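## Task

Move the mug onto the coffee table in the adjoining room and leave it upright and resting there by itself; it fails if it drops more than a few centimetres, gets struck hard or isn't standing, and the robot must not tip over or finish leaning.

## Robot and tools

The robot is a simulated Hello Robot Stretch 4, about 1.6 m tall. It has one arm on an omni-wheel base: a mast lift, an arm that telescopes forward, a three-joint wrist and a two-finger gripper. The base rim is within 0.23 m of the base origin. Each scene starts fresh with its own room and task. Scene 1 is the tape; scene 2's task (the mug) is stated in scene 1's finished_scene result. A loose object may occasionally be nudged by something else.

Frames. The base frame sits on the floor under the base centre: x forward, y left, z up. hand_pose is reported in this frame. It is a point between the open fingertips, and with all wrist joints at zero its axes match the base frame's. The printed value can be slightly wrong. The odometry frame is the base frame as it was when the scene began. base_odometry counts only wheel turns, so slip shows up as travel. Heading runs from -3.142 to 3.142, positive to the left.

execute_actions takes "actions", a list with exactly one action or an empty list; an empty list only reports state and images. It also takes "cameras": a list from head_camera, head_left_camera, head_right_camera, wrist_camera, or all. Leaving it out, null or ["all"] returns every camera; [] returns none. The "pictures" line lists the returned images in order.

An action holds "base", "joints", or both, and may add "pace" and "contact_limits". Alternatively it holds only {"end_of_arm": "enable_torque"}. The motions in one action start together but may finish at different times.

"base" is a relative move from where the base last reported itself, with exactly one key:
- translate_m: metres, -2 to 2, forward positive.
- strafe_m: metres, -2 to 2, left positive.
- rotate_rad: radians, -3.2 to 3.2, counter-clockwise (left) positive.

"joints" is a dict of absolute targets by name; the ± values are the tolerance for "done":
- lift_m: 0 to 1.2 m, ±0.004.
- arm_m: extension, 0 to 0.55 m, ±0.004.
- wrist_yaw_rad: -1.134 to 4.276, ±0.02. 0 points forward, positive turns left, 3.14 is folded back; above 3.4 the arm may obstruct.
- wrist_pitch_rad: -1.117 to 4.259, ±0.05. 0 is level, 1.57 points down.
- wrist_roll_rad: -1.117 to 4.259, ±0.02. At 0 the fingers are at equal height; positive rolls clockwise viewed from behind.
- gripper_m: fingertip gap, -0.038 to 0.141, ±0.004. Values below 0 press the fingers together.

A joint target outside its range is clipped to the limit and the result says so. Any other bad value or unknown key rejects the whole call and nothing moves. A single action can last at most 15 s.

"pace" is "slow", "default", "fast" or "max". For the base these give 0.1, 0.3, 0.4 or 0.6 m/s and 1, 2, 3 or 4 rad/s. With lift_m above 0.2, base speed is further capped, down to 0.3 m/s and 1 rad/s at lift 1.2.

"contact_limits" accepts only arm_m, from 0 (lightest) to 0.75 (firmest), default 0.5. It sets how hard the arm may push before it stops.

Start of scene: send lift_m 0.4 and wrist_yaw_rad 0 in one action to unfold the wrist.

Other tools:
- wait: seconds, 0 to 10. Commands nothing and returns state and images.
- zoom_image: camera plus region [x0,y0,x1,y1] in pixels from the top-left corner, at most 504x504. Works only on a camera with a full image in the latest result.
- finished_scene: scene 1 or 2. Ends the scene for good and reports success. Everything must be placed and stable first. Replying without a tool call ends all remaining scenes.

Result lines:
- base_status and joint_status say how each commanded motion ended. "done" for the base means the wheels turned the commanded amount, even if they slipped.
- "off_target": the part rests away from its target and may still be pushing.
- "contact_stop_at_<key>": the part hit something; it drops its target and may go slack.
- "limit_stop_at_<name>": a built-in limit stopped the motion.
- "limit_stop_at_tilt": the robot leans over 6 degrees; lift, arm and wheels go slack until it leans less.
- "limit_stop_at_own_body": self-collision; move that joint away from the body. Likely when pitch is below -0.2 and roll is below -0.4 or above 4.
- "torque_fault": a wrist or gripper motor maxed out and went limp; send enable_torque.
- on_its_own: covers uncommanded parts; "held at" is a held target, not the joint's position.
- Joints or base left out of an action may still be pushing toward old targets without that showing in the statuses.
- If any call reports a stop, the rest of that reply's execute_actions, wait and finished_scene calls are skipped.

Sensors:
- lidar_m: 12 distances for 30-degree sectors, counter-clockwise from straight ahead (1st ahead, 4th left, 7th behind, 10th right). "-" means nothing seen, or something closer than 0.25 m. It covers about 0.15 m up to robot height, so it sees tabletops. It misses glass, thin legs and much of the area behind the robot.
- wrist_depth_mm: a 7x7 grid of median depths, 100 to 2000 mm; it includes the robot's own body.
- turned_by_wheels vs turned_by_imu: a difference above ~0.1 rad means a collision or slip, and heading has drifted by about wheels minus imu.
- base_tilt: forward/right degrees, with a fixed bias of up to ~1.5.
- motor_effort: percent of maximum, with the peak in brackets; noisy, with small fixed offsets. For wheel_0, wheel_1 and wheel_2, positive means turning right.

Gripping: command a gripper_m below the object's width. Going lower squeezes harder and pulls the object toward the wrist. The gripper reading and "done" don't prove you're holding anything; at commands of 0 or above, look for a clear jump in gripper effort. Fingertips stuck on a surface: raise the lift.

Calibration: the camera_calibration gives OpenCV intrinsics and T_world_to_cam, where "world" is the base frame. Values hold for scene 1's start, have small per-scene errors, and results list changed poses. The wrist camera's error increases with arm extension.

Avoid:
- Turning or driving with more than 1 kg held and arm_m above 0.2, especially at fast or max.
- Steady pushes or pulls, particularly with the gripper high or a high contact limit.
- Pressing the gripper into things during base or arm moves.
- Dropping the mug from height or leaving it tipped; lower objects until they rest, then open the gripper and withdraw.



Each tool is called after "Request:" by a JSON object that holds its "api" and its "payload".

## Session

Request:
{"api": "execute_actions", "payload": {"actions": []}}

Scene clock: 0.00 s.
base_odometry: x=+0.000 y=+0.000 heading=+0.000 (m, m, rad; odometry frame)
turned_by_wheels: +0.000 (rad since the last result)
turned_by_imu: +0.000 (rad since the last result)
base_tilt: forward=-0.2 right=-0.1 (deg)
lidar_m: 0.73 0.81 0.81 0.79 0.89 0.97 0.96 1.05 1.65 2.91 0.92 0.74
base_status: not commanded
joint_positions: lift_m=+0.288 arm_m=-0.002 wrist_yaw_rad=+3.241 wrist_pitch_rad=-0.003 wrist_roll_rad=+0.017 gripper_m=+0.057
joint_status: not commanded
motor_effort: lift_m=+18 arm_m=+0 wrist_yaw_rad=+1 wrist_pitch_rad=-7 wrist_roll_rad=+1 gripper_m=-2 wheel_0=+1 wheel_1=+0 wheel_2=+0 (%)
hand_pose: x=-0.1268 y=+0.0585 z=+0.4675 quat_wxyz=(-0.050, +0.001, +0.009, +0.999) (m; base frame)
wrist_depth_mm: - - 136 1118 1042 976 946 / - - 135 1098 1025 976 931 / - 105 135 1060 1025 991 931 / - 117 137 1078 1025 976 931 / 187 1229 1138 1078 1042 976 931 / 203 1255 202 1078 192 976 946 / 198 1205 1160 145 991 960 931
pictures: head_camera, head_left_camera, head_right_camera, wrist_camera
camera_calibration (this result's frames):
wrist_camera: T_world_to_cam=[[-0.114896, 0.992678, -0.0372831, -0.0469411], [-0.0039491, -0.0379878, -0.99927, 0.528585], [-0.99337, -0.114665, 0.00828484, 0.103361], [0, 0, 0, 1]] pos_world=[0.09937, 0.0785291, 0.525593]
Images, in order (width x height): head_camera 420x560, head_left_camera 420x672, head_right_camera 420x672, wrist_camera 616x392.

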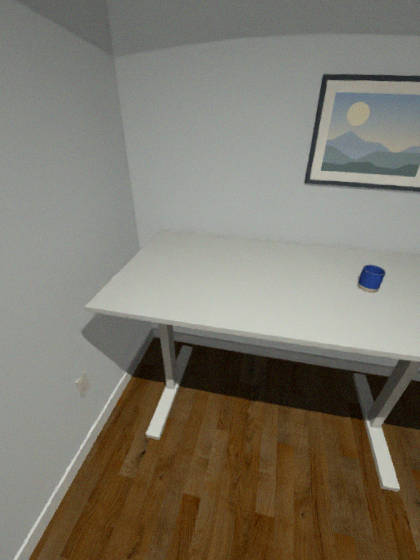

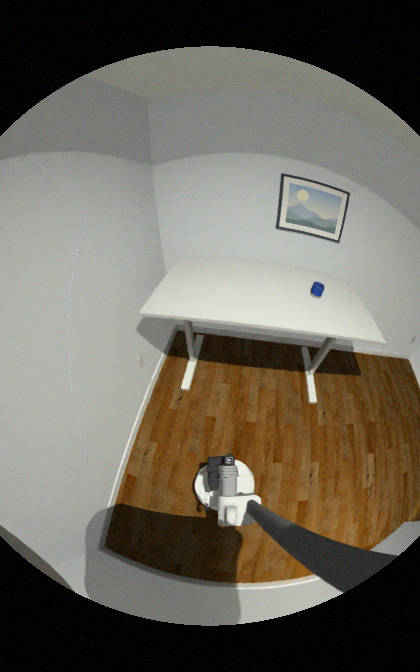

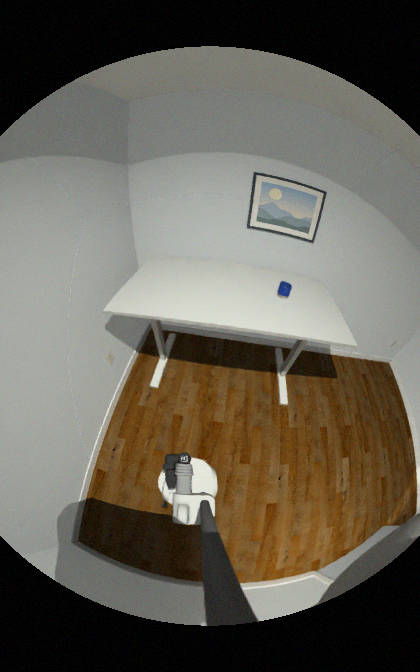

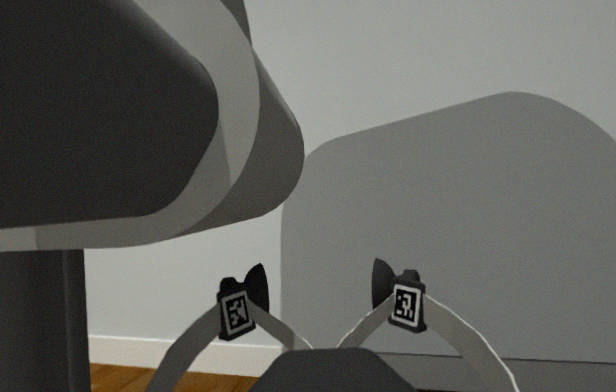

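Request:
{"api": "zoom_image", "payload": {"camera": "head_camera", "region": [330, 240, 420, 320]}}

Request:
{"api": "zoom_image", "payload": {"camera": "head_right_camera", "region": [245, 255, 325, 325]}}

Request:
{"api": "zoom_image", "payload": {"camera": "head_left_camera", "region": [278, 255, 358, 325]}}

Region (330, 240, 420, 320) of head_camera's 420x560 image, scaled by 5.600, with more detail than that image has.

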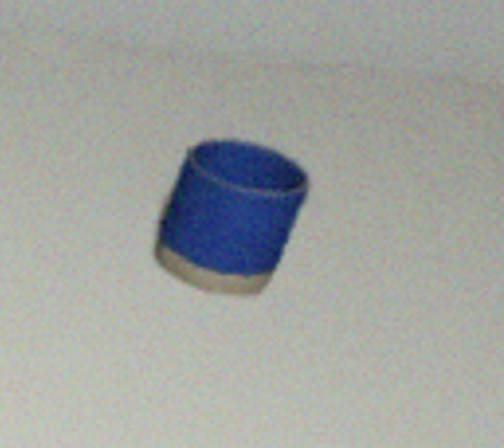

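Region (245, 255, 325, 325) of head_right_camera's 420x672 image, scaled by 6.300, with more detail than that image has; it fills the top 441 rows of this view, and the rest is white.

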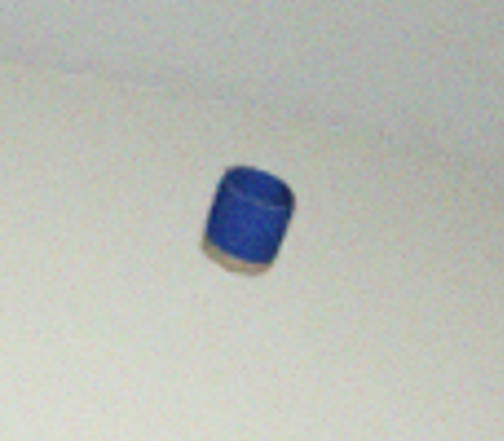

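Region (278, 255, 358, 325) of head_left_camera's 420x672 image, scaled by 6.300, with more detail than that image has; it fills the top 441 rows of this view, and the rest is white.

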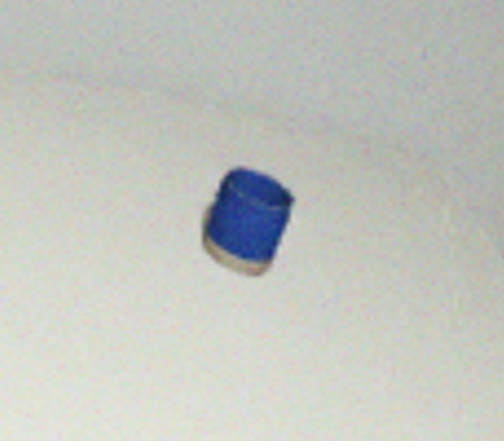

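Request:
{"api": "zoom_image", "payload": {"camera": "head_right_camera", "region": [240, 450, 420, 640]}}

Region (240, 450, 420, 640) of head_right_camera's 420x672 image, scaled by 2.653, with more detail than that image has; it fills the left 477 columns of this view, and the rest is white.

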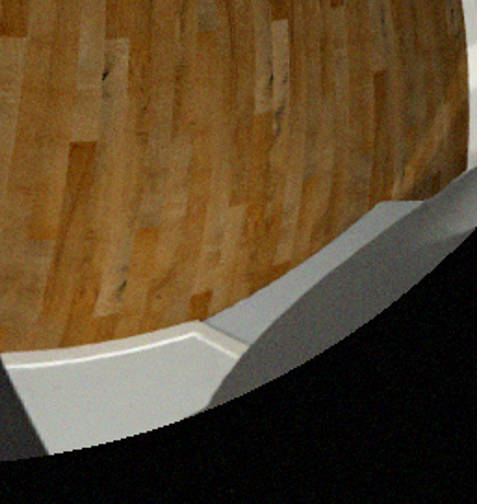

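Request:
{"api": "execute_actions", "payload": {"actions": [{"base": {"rotate_rad": -0.568}, "joints": {"lift_m": 1.2, "arm_m": 0.1, "wrist_yaw_rad": 2.4, "wrist_pitch_rad": 1.57, "wrist_roll_rad": 2.4}, "pace": "max"}]}}

Scene clock: 122.70 s.
base_odometry: x=+0.000 y=+0.000 heading=-0.568 (m, m, rad; odometry frame)
turned_by_wheels: -0.568 (rad since the last result)
turned_by_imu: -0.573 (rad since the last result)
base_tilt: forward=-0.2 right=-0.1 (deg)
lidar_m: 0.74 0.73 0.79 0.81 0.79 0.87 0.98 0.95 1.04 1.59 2.90 0.97
base_status: done
joint_positions: lift_m=+1.200 arm_m=+0.099 wrist_yaw_rad=+2.400 wrist_pitch_rad=+1.570 wrist_roll_rad=+2.399 gripper_m=+0.057
joint_status: all done
motor_effort: lift_m=+20(20) arm_m=+8(8) wrist_yaw_rad=+2(5) wrist_pitch_rad=+0(6) wrist_roll_rad=+3(8) gripper_m=-2(1) wheel_0=+1(10) wheel_1=+3(15) wheel_2=+0(15) (%)
hand_pose: x=+0.3283 y=+0.0647 z=+1.0894 quat_wxyz=(+0.707, +0.000, +0.707, +0.000) (m; base frame)
wrist_depth_mm: 1336 1308 1366 1281 1281 1336 1308 / 1336 1308 1308 1336 1308 1366 1308 / 1308 1308 1308 1308 1336 1308 1308 / 1308 1281 1308 1336 1308 1281 1308 / 1281 1308 1336 1281 1281 1308 1281 / 1205 1336 201 1098 192 1308 1308 / 1098 1336 1336 145 1308 1308 1281
pictures: head_camera, head_left_camera, head_right_camera, wrist_camera
camera_calibration (this result's frames):
wrist_camera: T_world_to_cam=[[-0.0197199, -0.999665, -0.0167348, 0.0975762], [-0.999796, 0.0197882, -0.00392657, 0.390927], [0.00425641, 0.016654, -0.999852, 1.3132], [0, 0, 0, 1]] pos_world=[0.387182, 0.0679379, 1.31617]
Images, in order (width x height): head_camera 420x560, head_left_camera 420x672, head_right_camera 420x672, wrist_camera 616x392.

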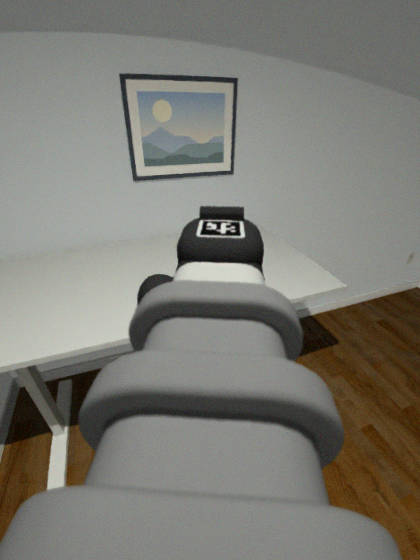

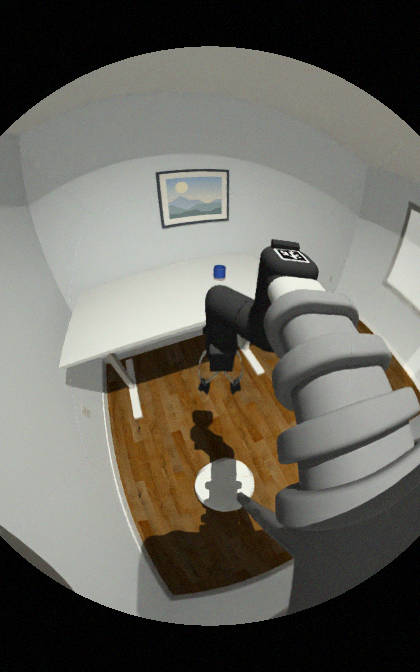

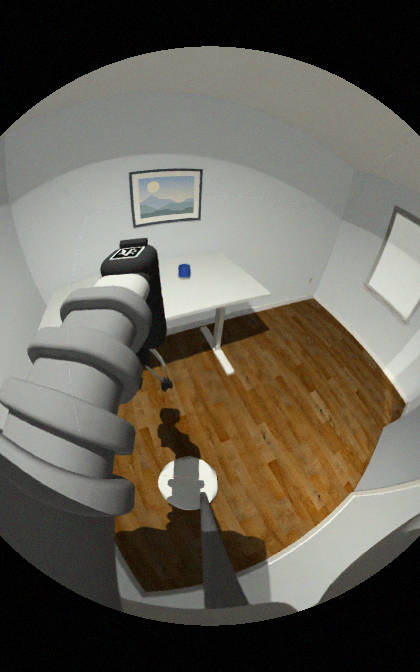

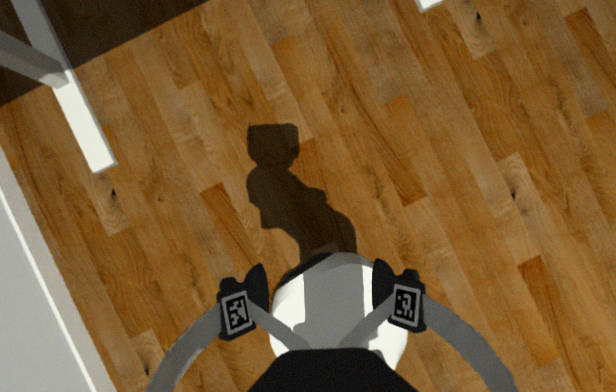

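Request:
{"api": "execute_actions", "payload": {"actions": [{"base": {"translate_m": 0.42}, "joints": {"arm_m": 0.37, "gripper_m": 0.14}, "pace": "max"}], "cameras": ["head_left_camera", "wrist_camera"]}}

Scene clock: 143.03 s.
base_odometry: x=+0.354 y=-0.226 heading=-0.567 (m, m, rad; odometry frame)
turned_by_wheels: +0.000 (rad since the last result)
turned_by_imu: +0.002 (rad since the last result)
base_tilt: forward=-0.2 right=-0.2 (deg)
lidar_m: 0.36 0.34 0.38 0.59 0.96 1.05 1.37 1.35 1.48 2.02 2.74 0.48
base_status: done
joint_positions: lift_m=+1.200 arm_m=+0.369 wrist_yaw_rad=+2.400 wrist_pitch_rad=+1.570 wrist_roll_rad=+2.400 gripper_m=+0.140
joint_status: all done
motor_effort: lift_m=+20(20) arm_m=+8(8) wrist_yaw_rad=+0(0) wrist_pitch_rad=-1(1) wrist_roll_rad=+3(3) gripper_m=-1(5) wheel_0=+2(7) wheel_1=+4(8) wheel_2=+1(11) (%)
hand_pose: x=+0.5984 y=+0.0646 z=+1.0894 quat_wxyz=(+0.707, +0.000, +0.707, +0.000) (m; base frame)
wrist_depth_mm: 366 366 364 349 364 362 366 / 364 364 366 355 364 362 359 / 366 366 364 364 362 364 362 / 362 364 362 362 364 362 359 / 364 364 362 362 359 362 362 / 366 366 364 364 362 201 362 / 364 362 364 146 359 359 359
pictures: head_left_camera, wrist_camera
camera_calibration (this result's frames):
wrist_camera: T_world_to_cam=[[-0.0200052, -0.999663, -0.0165308, 0.102785], [-0.99979, 0.0200765, -0.00415815, 0.661169], [0.00448863, 0.0164441, -0.999855, 1.31194], [0, 0, 0, 1]] pos_world=[0.657198, 0.0679022, 1.3162]
Images, in order (width x height): head_left_camera 420x672, wrist_camera 616x392.

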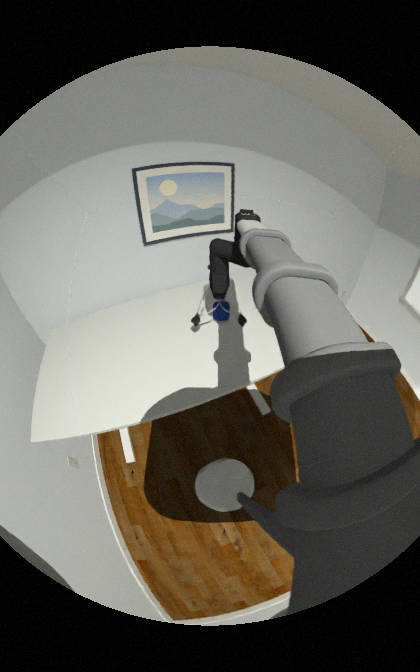

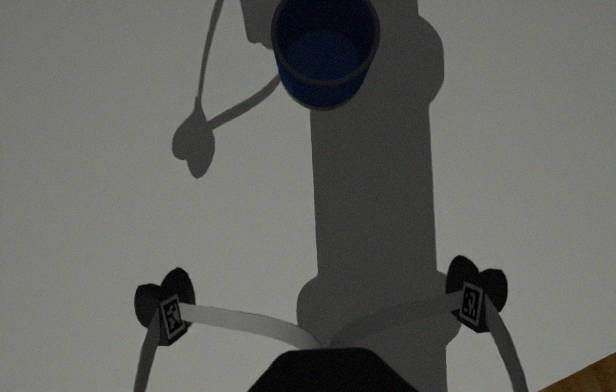

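Request:
{"api": "zoom_image", "payload": {"camera": "wrist_camera", "region": [240, 0, 420, 130]}}

Region (240, 0, 420, 130) of wrist_camera's 616x392 image, scaled by 2.800.

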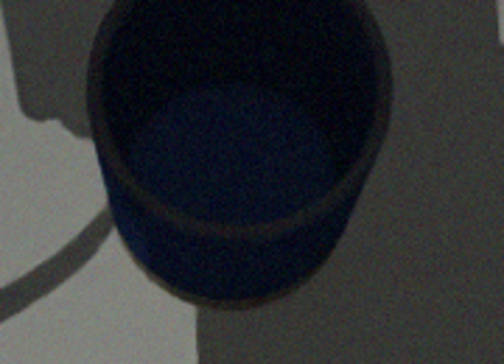

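Request:
{"api": "execute_actions", "payload": {"actions": [{"joints": {"arm_m": 0.534, "lift_m": 1.175, "wrist_yaw_rad": 2.2, "wrist_roll_rad": 2.2}, "pace": "fast"}], "cameras": ["wrist_camera"]}}

Scene clock: 185.80 s.
base_odometry: x=+0.354 y=-0.226 heading=-0.567 (m, m, rad; odometry frame)
turned_by_wheels: +0.000 (rad since the last result)
turned_by_imu: +0.001 (rad since the last result)
base_tilt: forward=-0.1 right=-0.2 (deg)
lidar_m: 0.36 0.35 0.38 0.60 0.96 1.06 1.35 1.34 1.45 2.02 2.74 0.46
base_status: not commanded
joint_positions: lift_m=+1.175 arm_m=+0.533 wrist_yaw_rad=+2.200 wrist_pitch_rad=+1.570 wrist_roll_rad=+2.201 gripper_m=+0.140
joint_status: all done
motor_effort: lift_m=+16(14) arm_m=+8(9) wrist_yaw_rad=+0(4) wrist_pitch_rad=-2(1) wrist_roll_rad=+2(5) gripper_m=-4(1) wheel_0=+2(2) wheel_1=+3(3) wheel_2=+1(1) (%)
hand_pose: x=+0.7739 y=+0.0517 z=+1.0649 quat_wxyz=(+0.707, +0.000, +0.707, +0.000) (m; base frame)
wrist_depth_mm: 338 338 338 340 340 338 336 / 340 338 340 340 338 338 336 / 340 338 340 336 340 336 336 / 338 338 338 338 336 334 336 / 342 340 340 330 336 336 336 / 338 340 338 285 286 200 336 / 340 340 338 146 336 336 336
pictures: wrist_camera
camera_calibration (this result's frames):
wrist_camera: T_world_to_cam=[[-0.020674, -0.999645, -0.0168141, 0.0938006], [-0.999776, 0.0207461, -0.00412819, 0.836781], [0.00447555, 0.0167249, -0.99985, 1.28689], [0, 0, 0, 1]] pos_world=[0.832774, 0.0548841, 1.29173]
Images, in order (width x height): wrist_camera 616x392.

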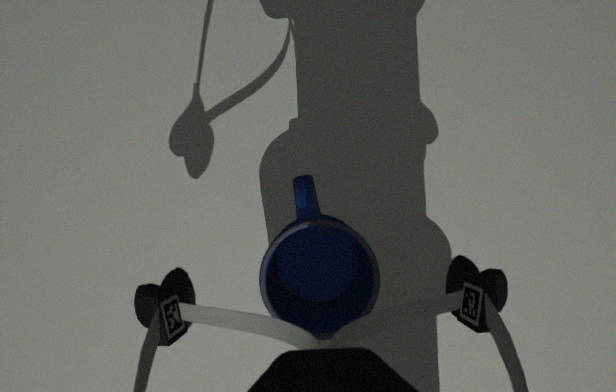

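Request:
{"api": "zoom_image", "payload": {"camera": "wrist_camera", "region": [230, 160, 420, 360]}}

Region (230, 160, 420, 360) of wrist_camera's 616x392 image, scaled by 2.520; it fills the left 479 columns of this view, and the rest is white.

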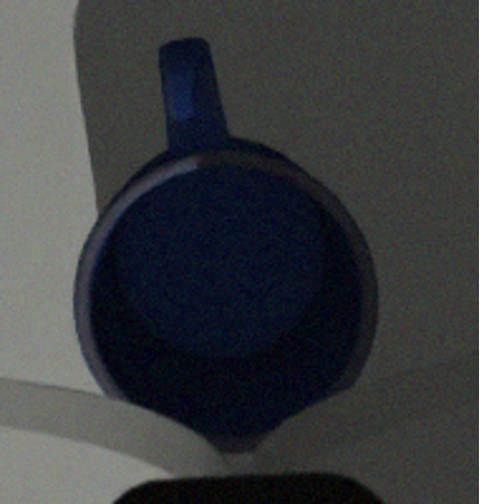

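Request:
{"api": "execute_actions", "payload": {"actions": [{"joints": {"lift_m": 1.119, "gripper_m": 0.1}, "pace": "fast"}], "cameras": ["wrist_camera", "head_left_camera"]}}

Scene clock: 217.17 s.
base_odometry: x=+0.354 y=-0.226 heading=-0.567 (m, m, rad; odometry frame)
turned_by_wheels: +0.000 (rad since the last result)
turned_by_imu: +0.001 (rad since the last result)
base_tilt: forward=-0.3 right=-0.1 (deg)
lidar_m: 0.35 0.35 0.39 0.61 0.97 1.06 1.36 1.33 1.48 2.03 2.75 0.47
base_status: not commanded
joint_positions: lift_m=+1.119 arm_m=+0.533 wrist_yaw_rad=+2.200 wrist_pitch_rad=+1.570 wrist_roll_rad=+2.201 gripper_m=+0.100
joint_status: all done
motor_effort: lift_m=+16(16) arm_m=+8(8) wrist_yaw_rad=-1(1) wrist_pitch_rad=+0(1) wrist_roll_rad=+0(2) gripper_m=+0(8) wheel_0=+2(2) wheel_1=+3(3) wheel_2=+1(1) (%)
hand_pose: x=+0.7739 y=+0.0517 z=+1.0089 quat_wxyz=(+0.707, +0.000, +0.707, +0.000) (m; base frame)
wrist_depth_mm: 283 282 283 282 283 281 281 / 285 282 282 282 281 282 282 / 283 285 282 283 282 282 281 / 283 283 283 282 282 281 281 / 283 283 283 273 281 279 282 / 283 281 197 272 213 281 281 / 283 282 282 140 281 281 281
pictures: head_left_camera, wrist_camera
camera_calibration (this result's frames):
wrist_camera: T_world_to_cam=[[-0.020674, -0.999645, -0.0168141, 0.0928589], [-0.999776, 0.0207461, -0.00412819, 0.836553], [0.00447555, 0.0167249, -0.99985, 1.23089], [0, 0, 0, 1]] pos_world=[0.832777, 0.0548841, 1.23572]
Images, in order (width x height): head_left_camera 420x672, wrist_camera 616x392.

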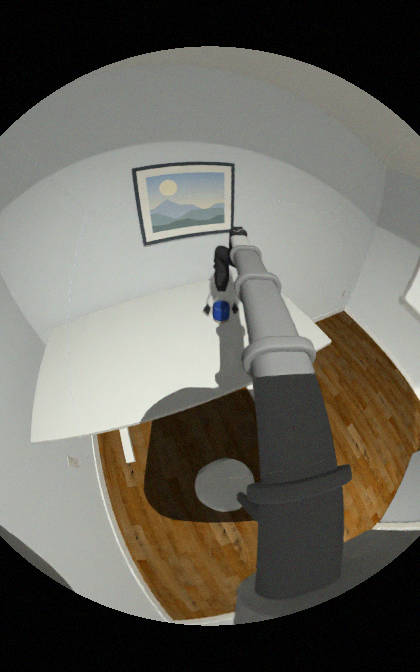

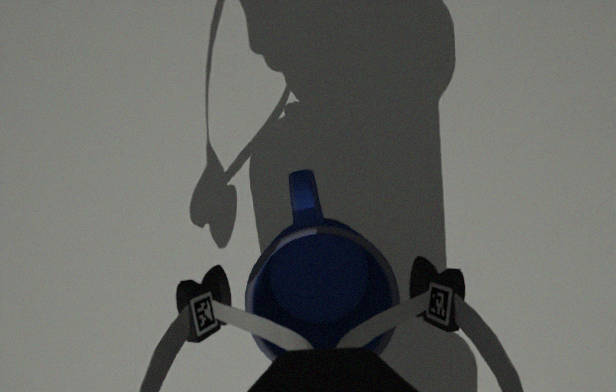

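Request:
{"api": "execute_actions", "payload": {"actions": [{"joints": {"gripper_m": 0.02}}], "cameras": ["wrist_camera"]}}

Scene clock: 226.00 s.
base_odometry: x=+0.354 y=-0.226 heading=-0.567 (m, m, rad; odometry frame)
turned_by_wheels: +0.000 (rad since the last result)
turned_by_imu: +0.001 (rad since the last result)
base_tilt: forward=-0.2 right=-0.1 (deg)
lidar_m: 0.36 0.35 0.39 0.58 0.96 1.05 1.38 1.36 1.49 2.01 2.74 0.46
base_status: not commanded
joint_positions: lift_m=+1.119 arm_m=+0.533 wrist_yaw_rad=+2.200 wrist_pitch_rad=+1.570 wrist_roll_rad=+2.201 gripper_m=+0.020
joint_status: all done
motor_effort: lift_m=+16(16) arm_m=+8(9) wrist_yaw_rad=+0(0) wrist_pitch_rad=+0(1) wrist_roll_rad=+0(0) gripper_m=-25(26) wheel_0=+2(1) wheel_1=+3(4) wheel_2=+1(1) (%)
hand_pose: x=+0.7739 y=+0.0517 z=+1.0089 quat_wxyz=(+0.707, +0.000, +0.707, +0.000) (m; base frame)
wrist_depth_mm: 282 282 282 282 281 281 281 / 282 282 283 281 281 279 281 / 283 282 282 281 279 279 279 / 285 282 282 282 279 281 281 / 282 282 282 257 281 279 279 / 281 282 186 254 198 179 279 / 283 282 282 195 281 279 281
pictures: wrist_camera
camera_calibration (this result's frames):
wrist_camera: T_world_to_cam=[[-0.0206734, -0.999646, -0.0167667, 0.0927963], [-0.999776, 0.0207459, -0.00416419, 0.836602], [0.00451056, 0.0166769, -0.999851, 1.23082], [0, 0, 0, 1]] pos_world=[0.832782, 0.0548812, 1.23567]
Images, in order (width x height): wrist_camera 616x392.

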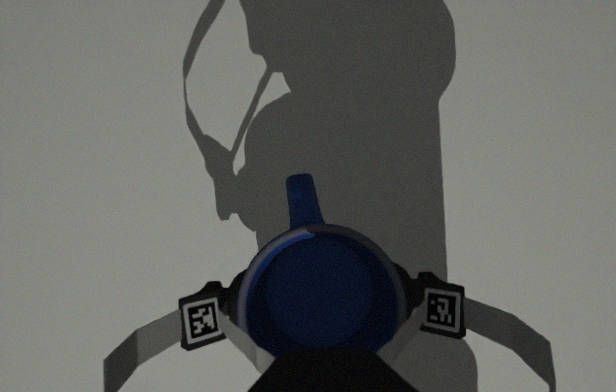

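Request:
{"api": "execute_actions", "payload": {"actions": [{"base": {"strafe_m": -0.25}, "joints": {"lift_m": 1.14, "arm_m": 0.14, "wrist_yaw_rad": 4.2, "wrist_roll_rad": 3.14}, "pace": "fast"}], "cameras": ["wrist_camera", "head_right_camera", "head_left_camera"]}}

Scene clock: 309.47 s.
base_odometry: x=+0.220 y=-0.436 heading=-0.567 (m, m, rad; odometry frame)
turned_by_wheels: +0.000 (rad since the last result)
turned_by_imu: +0.002 (rad since the last result)
base_tilt: forward=-0.2 right=-0.1 (deg)
lidar_m: 0.45 0.44 0.49 0.73 1.19 1.30 1.26 1.25 1.37 1.81 2.50 0.58
base_status: done
joint_positions: lift_m=+1.140 arm_m=+0.141 wrist_yaw_rad=+4.200 wrist_pitch_rad=+1.569 wrist_roll_rad=+3.140 gripper_m=+0.020
joint_status: all done
motor_effort: lift_m=+21(23) arm_m=-9(9) wrist_yaw_rad=+1(8) wrist_pitch_rad=+0(2) wrist_roll_rad=+2(8) gripper_m=-26(24) wheel_0=+3(11) wheel_1=-3(14) wheel_2=+0(2) (%)
hand_pose: x=+0.2360 y=+0.0425 z=+1.0295 quat_wxyz=(+0.610, -0.358, +0.610, +0.357) (m; base frame)
wrist_depth_mm: 1281 1255 1255 1229 1255 303 303 / 1281 1255 1281 1255 1229 1229 304 / 1281 1255 1255 1229 1255 1229 1255 / 1255 1255 1229 1229 1229 1229 1229 / 1255 1281 1042 257 1229 1255 1229 / 1281 1255 186 254 198 178 1255 / 1255 1229 798 194 1255 1255 1255
pictures: head_left_camera, head_right_camera, wrist_camera
camera_calibration (this result's frames):
wrist_camera: T_world_to_cam=[[0.862211, -0.506297, -0.0160123, -0.157223], [-0.506405, -0.862289, -0.00333454, 0.219315], [-0.012119, 0.0109838, -0.999866, 1.25818], [0, 0, 0, 1]] pos_world=[0.261869, 0.0956917, 1.25623]
Images, in order (width x height): head_left_camera 420x672, head_right_camera 420x672, wrist_camera 616x392.

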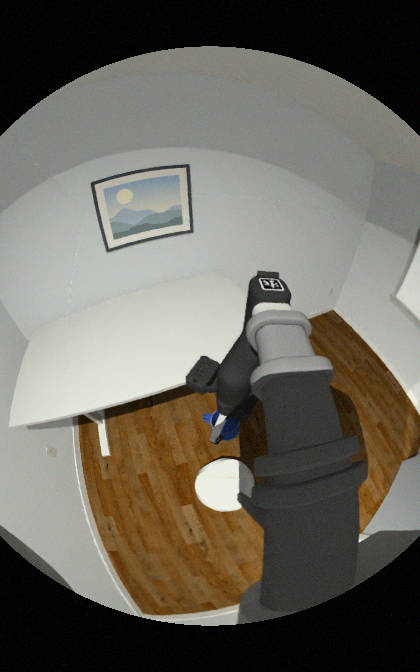

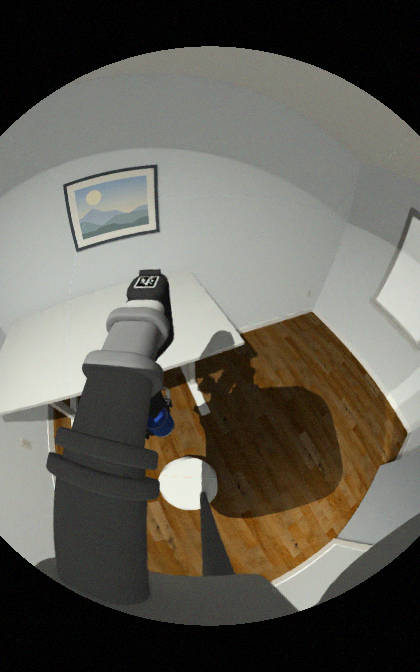

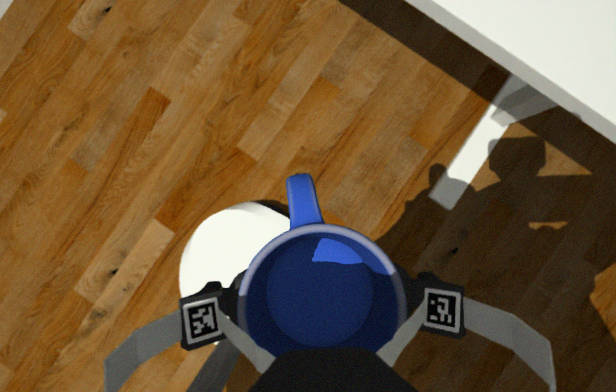

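Request:
{"api": "zoom_image", "payload": {"camera": "head_right_camera", "region": [300, 420, 420, 570]}}

Region (300, 420, 420, 570) of head_right_camera's 420x672 image, scaled by 3.360, with more detail than that image has; it fills the left 403 columns of this view, and the rest is white.

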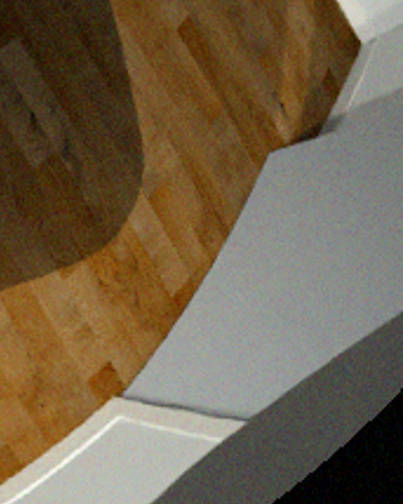

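Request:
{"api": "execute_actions", "payload": {"actions": [{"base": {"strafe_m": -0.36}, "joints": {"lift_m": 0.45}, "pace": "max"}], "cameras": ["wrist_camera", "head_right_camera"]}}

Scene clock: 359.93 s.
base_odometry: x=+0.026 y=-0.740 heading=-0.567 (m, m, rad; odometry frame)
turned_by_wheels: +0.000 (rad since the last result)
turned_by_imu: +0.002 (rad since the last result)
base_tilt: forward=-0.2 right=-0.2 (deg)
lidar_m: 0.62 0.59 0.65 0.96 1.52 1.41 1.13 1.10 1.19 1.56 2.19 1.76
base_status: done
joint_positions: lift_m=+0.450 arm_m=+0.141 wrist_yaw_rad=+4.200 wrist_pitch_rad=+1.570 wrist_roll_rad=+3.140 gripper_m=+0.020
joint_status: all done
motor_effort: lift_m=+17(18) arm_m=-8(9) wrist_yaw_rad=+1(3) wrist_pitch_rad=-1(2) wrist_roll_rad=+3(3) gripper_m=-24(26) wheel_0=+2(11) wheel_1=-3(11) wheel_2=+0(2) (%)
hand_pose: x=+0.2360 y=+0.0426 z=+0.3398 quat_wxyz=(+0.610, -0.358, +0.610, +0.357) (m; base frame)
wrist_depth_mm: 569 569 569 564 564 559 564 / 569 564 569 569 569 564 564 / 569 564 569 569 559 564 564 / 569 569 564 564 569 564 559 / 353 355 359 257 564 559 559 / 355 351 186 255 199 178 559 / 353 351 351 194 559 564 559
pictures: head_right_camera, wrist_camera
camera_calibration (this result's frames):
wrist_camera: T_world_to_cam=[[0.862232, -0.50626, -0.0160175, -0.168265], [-0.506372, -0.862308, -0.00361594, 0.217179], [-0.0119814, 0.0112286, -0.999865, 0.56854], [0, 0, 0, 1]] pos_world=[0.261869, 0.0957049, 0.566553]
Images, in order (width x height): head_right_camera 420x672, wrist_camera 616x392.

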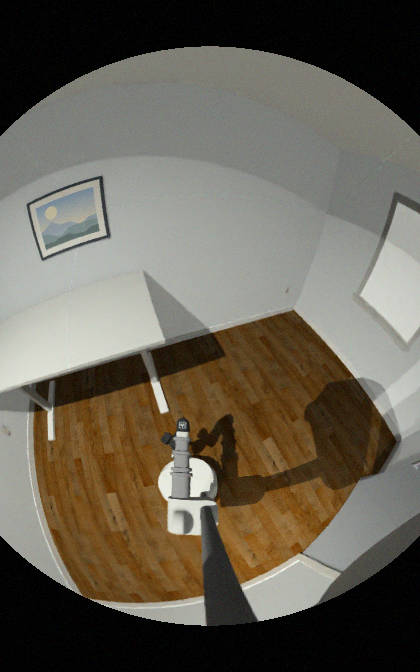

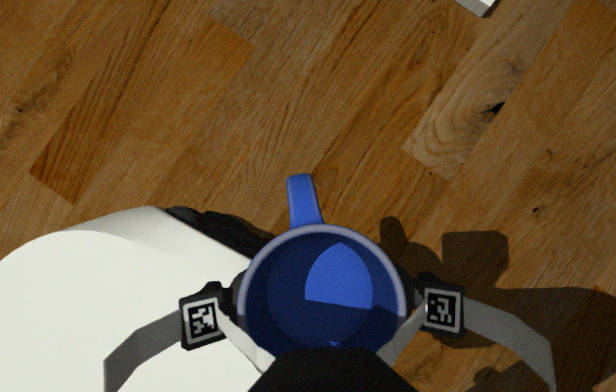

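Request:
{"api": "execute_actions", "payload": {"actions": [{"base": {"rotate_rad": 1.614}, "pace": "fast"}], "cameras": ["head_camera", "head_left_camera"]}}

Scene clock: 397.83 s.
base_odometry: x=+0.027 y=-0.740 heading=+1.046 (m, m, rad; odometry frame)
turned_by_wheels: +1.614 (rad since the last result)
turned_by_imu: +1.634 (rad since the last result)
base_tilt: forward=-0.1 right=-0.2 (deg)
lidar_m: 1.01 1.52 1.39 1.12 1.10 1.20 1.55 2.17 1.74 0.60 0.59 0.66
base_status: done
joint_positions: lift_m=+0.450 arm_m=+0.141 wrist_yaw_rad=+4.200 wrist_pitch_rad=+1.570 wrist_roll_rad=+3.140 gripper_m=+0.020
joint_status: not commanded
motor_effort: lift_m=+17(17) arm_m=-8(8) wrist_yaw_rad=+2(1) wrist_pitch_rad=-2(4) wrist_roll_rad=+4(2) gripper_m=-25(26) wheel_0=-1(12) wheel_1=-3(11) wheel_2=-1(11) (%)
hand_pose: x=+0.2361 y=+0.0427 z=+0.3398 quat_wxyz=(+0.610, -0.358, +0.610, +0.357) (m; base frame)
wrist_depth_mm: 569 569 564 574 569 559 564 / 569 574 569 564 564 559 559 / 569 564 569 564 564 564 559 / 569 569 564 564 564 559 559 / 353 355 362 258 564 559 559 / 353 353 187 254 198 179 559 / 353 351 351 193 564 559 559
pictures: head_camera, head_left_camera
Images, in order (width x height): head_camera 420x560, head_left_camera 420x672.

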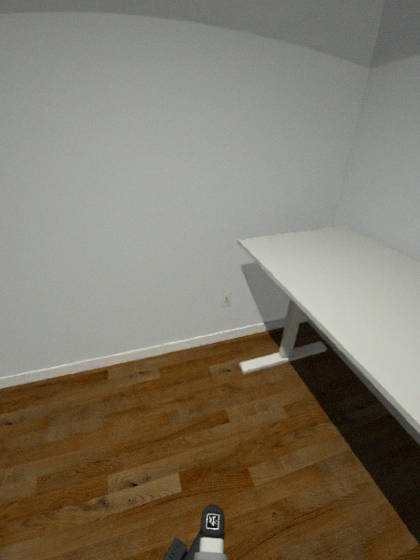

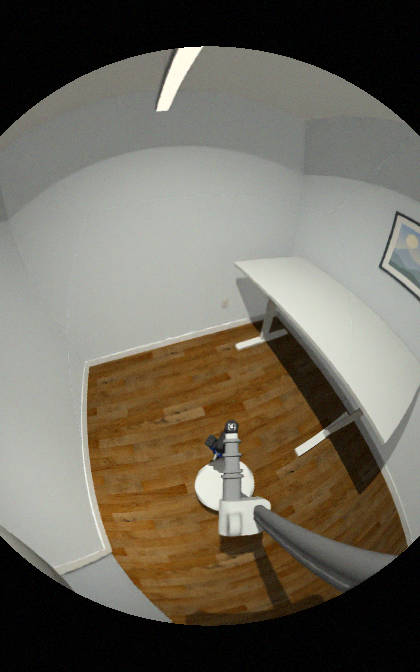

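Request:
{"api": "zoom_image", "payload": {"camera": "head_camera", "region": [0, 300, 300, 420]}}

Request:
{"api": "zoom_image", "payload": {"camera": "head_left_camera", "region": [40, 480, 240, 640]}}

Region (0, 300, 300, 420) of head_camera's 420x560 image, scaled by 1.680, with more detail than that image has; it fills the top 202 rows of this view, and the rest is white.

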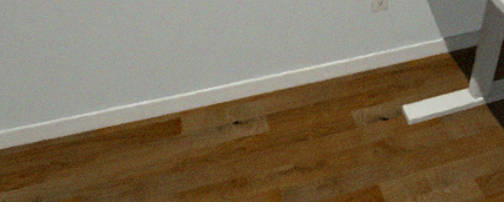

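Region (40, 480, 240, 640) of head_left_camera's 420x672 image, scaled by 2.520, with more detail than that image has; it fills the top 403 rows of this view, and the rest is white.

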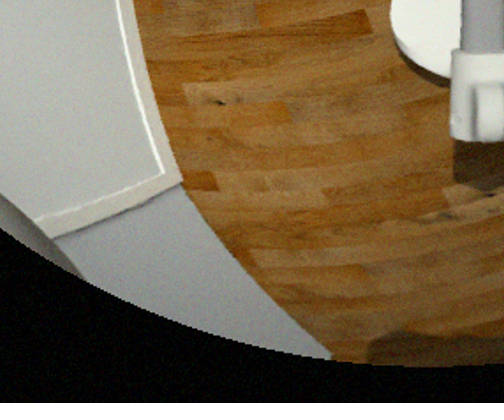

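Request:
{"api": "execute_actions", "payload": {"actions": [{"base": {"translate_m": -1.89}, "pace": "max"}]}}

Scene clock: 451.30 s.
base_odometry: x=-0.921 y=-2.375 heading=+1.046 (m, m, rad; odometry frame)
turned_by_wheels: +0.000 (rad since the last result)
turned_by_imu: +0.002 (rad since the last result)
base_tilt: forward=-0.2 right=-0.2 (deg)
lidar_m: 2.24 0.50 0.44 0.44 0.43 0.50 0.44 0.44 0.50 0.72 2.05 2.05
base_status: done
joint_positions: lift_m=+0.450 arm_m=+0.141 wrist_yaw_rad=+4.200 wrist_pitch_rad=+1.570 wrist_roll_rad=+3.140 gripper_m=+0.020
joint_status: not commanded
motor_effort: lift_m=+19(19) arm_m=-8(8) wrist_yaw_rad=+1(1) wrist_pitch_rad=+0(1) wrist_roll_rad=+4(3) gripper_m=-25(27) wheel_0=+0(10) wheel_1=-2(13) wheel_2=-3(15) (%)
hand_pose: x=+0.2360 y=+0.0426 z=+0.3397 quat_wxyz=(+0.610, -0.358, +0.610, +0.357) (m; base frame)
wrist_depth_mm: 535 574 569 564 564 559 559 / 574 569 569 564 564 564 559 / 569 569 564 564 564 564 559 / 569 564 564 569 564 564 559 / 353 353 359 258 559 559 559 / 355 353 186 254 198 178 559 / 353 349 351 194 564 554 554
pictures: head_camera, head_left_camera, head_right_camera, wrist_camera
camera_calibration (this result's frames):
wrist_camera: T_world_to_cam=[[0.862227, -0.506268, -0.016021, -0.168239], [-0.506382, -0.862301, -0.00381034, 0.217289], [-0.0118859, 0.0113981, -0.999864, 0.56841], [0, 0, 0, 1]] pos_world=[0.261848, 0.0957159, 0.566466]
Images, in order (width x height): head_camera 420x560, head_left_camera 420x672, head_right_camera 420x672, wrist_camera 616x392.

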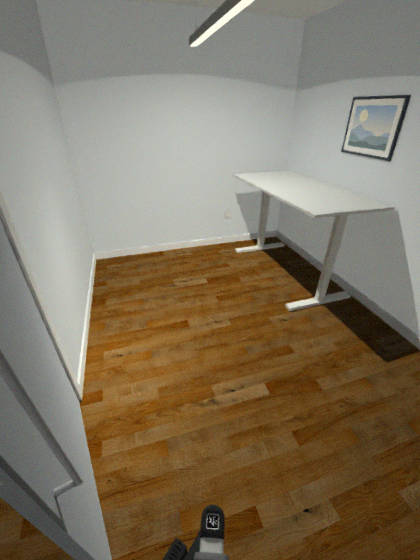

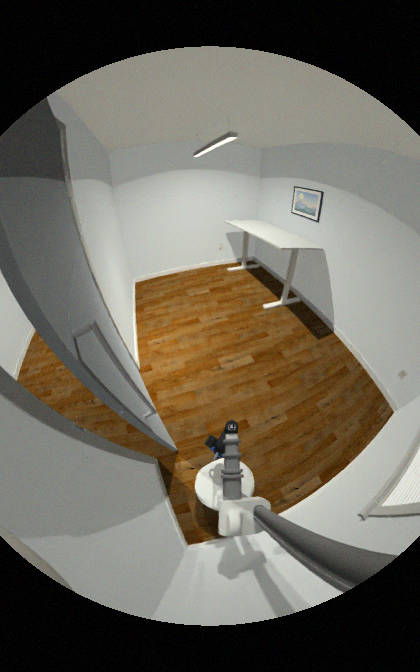

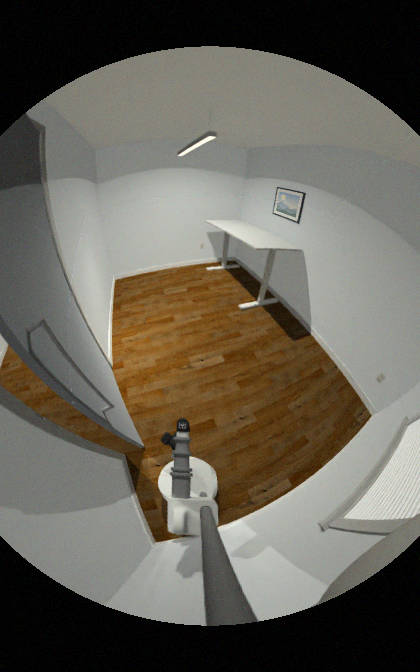

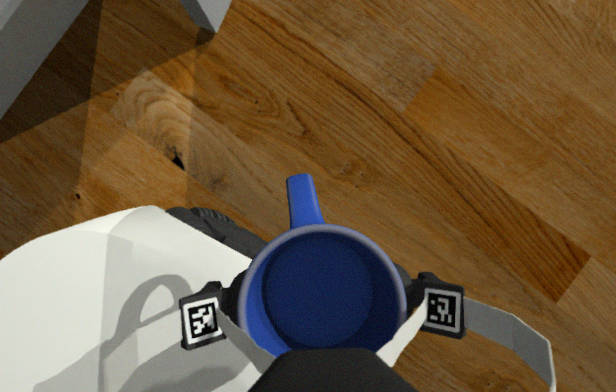

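Request:
{"api": "zoom_image", "payload": {"camera": "head_left_camera", "region": [110, 390, 260, 520]}}

Request:
{"api": "zoom_image", "payload": {"camera": "wrist_camera", "region": [0, 0, 280, 160]}}

Region (110, 390, 260, 520) of head_left_camera's 420x672 image, scaled by 3.360, with more detail than that image has; it fills the top 437 rows of this view, and the rest is white.

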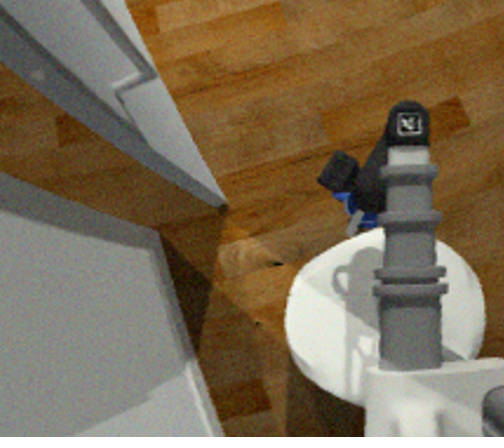

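Region (0, 0, 280, 160) of wrist_camera's 616x392 image, scaled by 1.800; it fills the top 288 rows of this view, and the rest is white.

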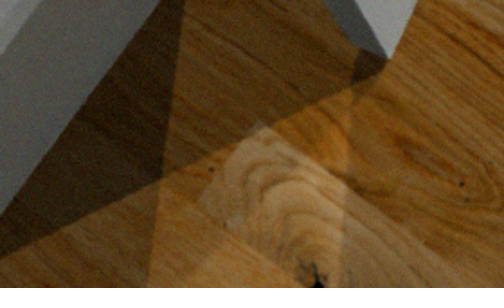

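Request:
{"api": "execute_actions", "payload": {"actions": [{"base": {"rotate_rad": 1.113}, "joints": {"arm_m": 0.17, "wrist_yaw_rad": 4.05, "wrist_roll_rad": 0.04}, "pace": "fast"}]}}

Scene clock: 573.67 s.
base_odometry: x=-0.921 y=-2.375 heading=+2.158 (m, m, rad; odometry frame)
turned_by_wheels: +1.113 (rad since the last result)
turned_by_imu: +1.127 (rad since the last result)
base_tilt: forward=-0.2 right=-0.2 (deg)
lidar_m: 0.45 0.43 0.44 0.51 0.45 0.44 0.51 0.82 2.07 2.09 2.42 0.50
base_status: done
joint_positions: lift_m=+0.450 arm_m=+0.169 wrist_yaw_rad=+4.050 wrist_pitch_rad=+1.570 wrist_roll_rad=+0.041 gripper_m=+0.020
joint_status: all done
motor_effort: lift_m=+19(19) arm_m=+8(9) wrist_yaw_rad=+3(1) wrist_pitch_rad=-1(1) wrist_roll_rad=+1(9) gripper_m=-26(23) wheel_0=-1(6) wheel_1=-4(13) wheel_2=-1(8) (%)
hand_pose: x=+0.2705 y=+0.0537 z=+0.3397 quat_wxyz=(-0.297, -0.641, -0.297, +0.642) (m; base frame)
wrist_depth_mm: 564 569 559 351 351 347 349 / 569 569 569 353 351 351 347 / 564 564 564 384 351 349 349 / 564 559 564 564 359 353 351 / 569 559 559 257 564 564 559 / 330 564 186 254 199 178 564 / 564 564 564 193 559 559 559
pictures: head_camera, head_left_camera, head_right_camera, wrist_camera
camera_calibration (this result's frames):
wrist_camera: T_world_to_cam=[[-0.749412, 0.661908, -0.0160662, 0.180875], [0.662047, 0.749444, -0.0051862, -0.157838], [0.00860789, -0.0145232, -0.999857, 0.56454], [0, 0, 0, 1]] pos_world=[0.235187, 0.00676718, 0.566547]
Images, in order (width x height): head_camera 420x560, head_left_camera 420x672, head_right_camera 420x672, wrist_camera 616x392.

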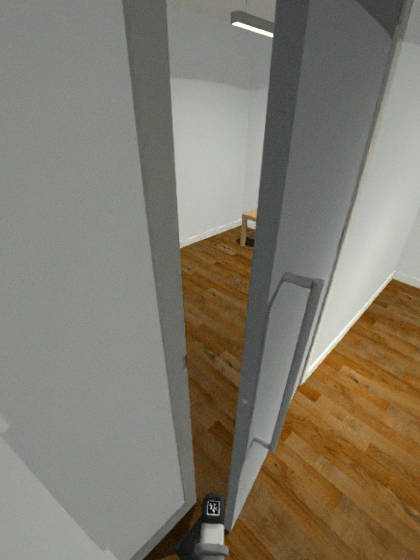

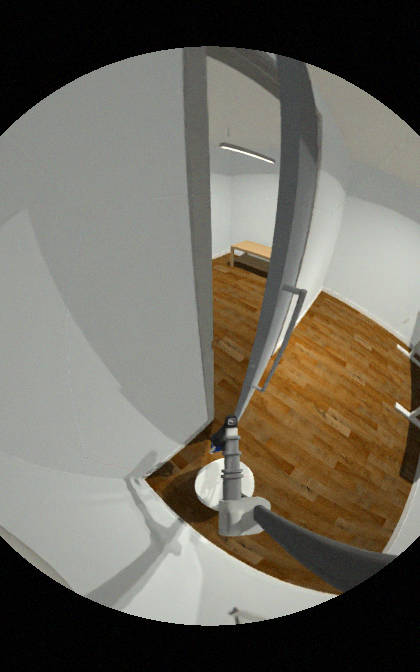

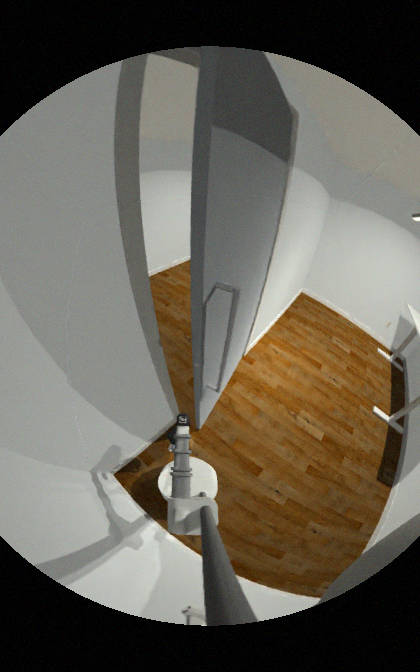

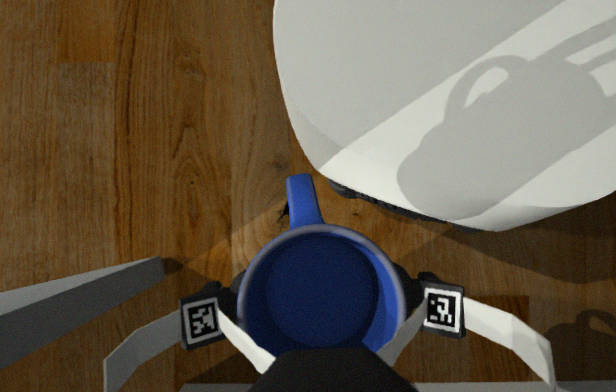

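Request:
{"api": "zoom_image", "payload": {"camera": "wrist_camera", "region": [60, 220, 300, 392]}}

Request:
{"api": "zoom_image", "payload": {"camera": "head_camera", "region": [150, 420, 290, 560]}}

Region (60, 220, 300, 392) of wrist_camera's 616x392 image, scaled by 2.100; it fills the top 361 rows of this view, and the rest is white.

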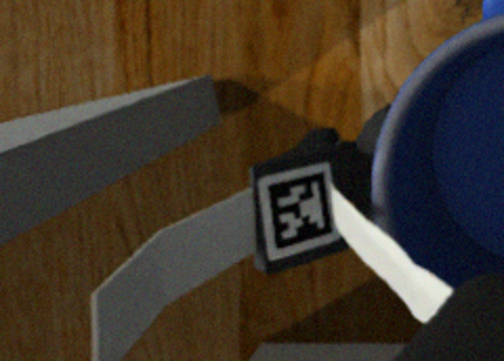

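Region (150, 420, 290, 560) of head_camera's 420x560 image, scaled by 3.600, with more detail than that image has.

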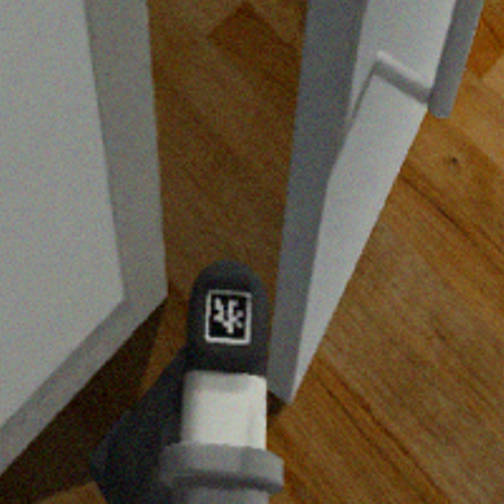

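Request:
{"api": "execute_actions", "payload": {"actions": [{"joints": {"arm_m": 0.355}, "contact_limits": {"arm_m": 0.15}, "pace": "fast"}], "cameras": ["head_camera", "wrist_camera"]}}

Scene clock: 692.77 s.
base_odometry: x=-0.921 y=-2.375 heading=+2.158 (m, m, rad; odometry frame)
turned_by_wheels: +0.000 (rad since the last result)
turned_by_imu: +0.001 (rad since the last result)
base_tilt: forward=-0.2 right=-0.1 (deg)
lidar_m: 0.44 0.43 0.43 0.51 0.45 0.44 0.52 0.80 2.07 2.08 2.40 0.49
base_status: not commanded
joint_positions: lift_m=+0.450 arm_m=+0.354 wrist_yaw_rad=+4.050 wrist_pitch_rad=+1.570 wrist_roll_rad=+0.041 gripper_m=+0.020
joint_status: all done
motor_effort: lift_m=+19(18) arm_m=+8(9) wrist_yaw_rad=+1(1) wrist_pitch_rad=-1(2) wrist_roll_rad=+0(0) gripper_m=-24(27) wheel_0=-1(1) wheel_1=-3(3) wheel_2=-1(1) (%)
contact_limits: arm_m 0.15
hand_pose: x=+0.4554 y=+0.0536 z=+0.3397 quat_wxyz=(-0.297, -0.641, -0.297, +0.642) (m; base frame)
wrist_depth_mm: 569 574 559 564 517 364 349 / 118 569 564 564 564 433 382 / 115 172 569 564 564 559 559 / 158 234 504 564 564 559 559 / 564 569 564 257 559 559 554 / 569 569 187 254 198 178 508 / 559 559 554 194 336 347 342
pictures: head_camera, wrist_camera
camera_calibration (this result's frames):
wrist_camera: T_world_to_cam=[[-0.749498, 0.661812, -0.0160712, 0.3195], [0.661952, 0.749528, -0.00526914, -0.280164], [0.00855862, -0.0145875, -0.999857, 0.562973], [0, 0, 0, 1]] pos_world=[0.420101, 0.00675446, 0.566551]
Images, in order (width x height): head_camera 420x560, wrist_camera 616x392.

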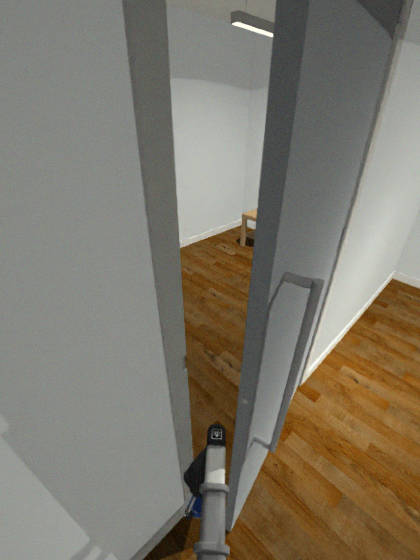

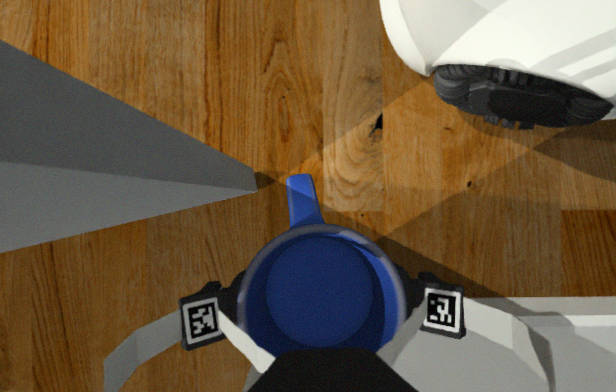

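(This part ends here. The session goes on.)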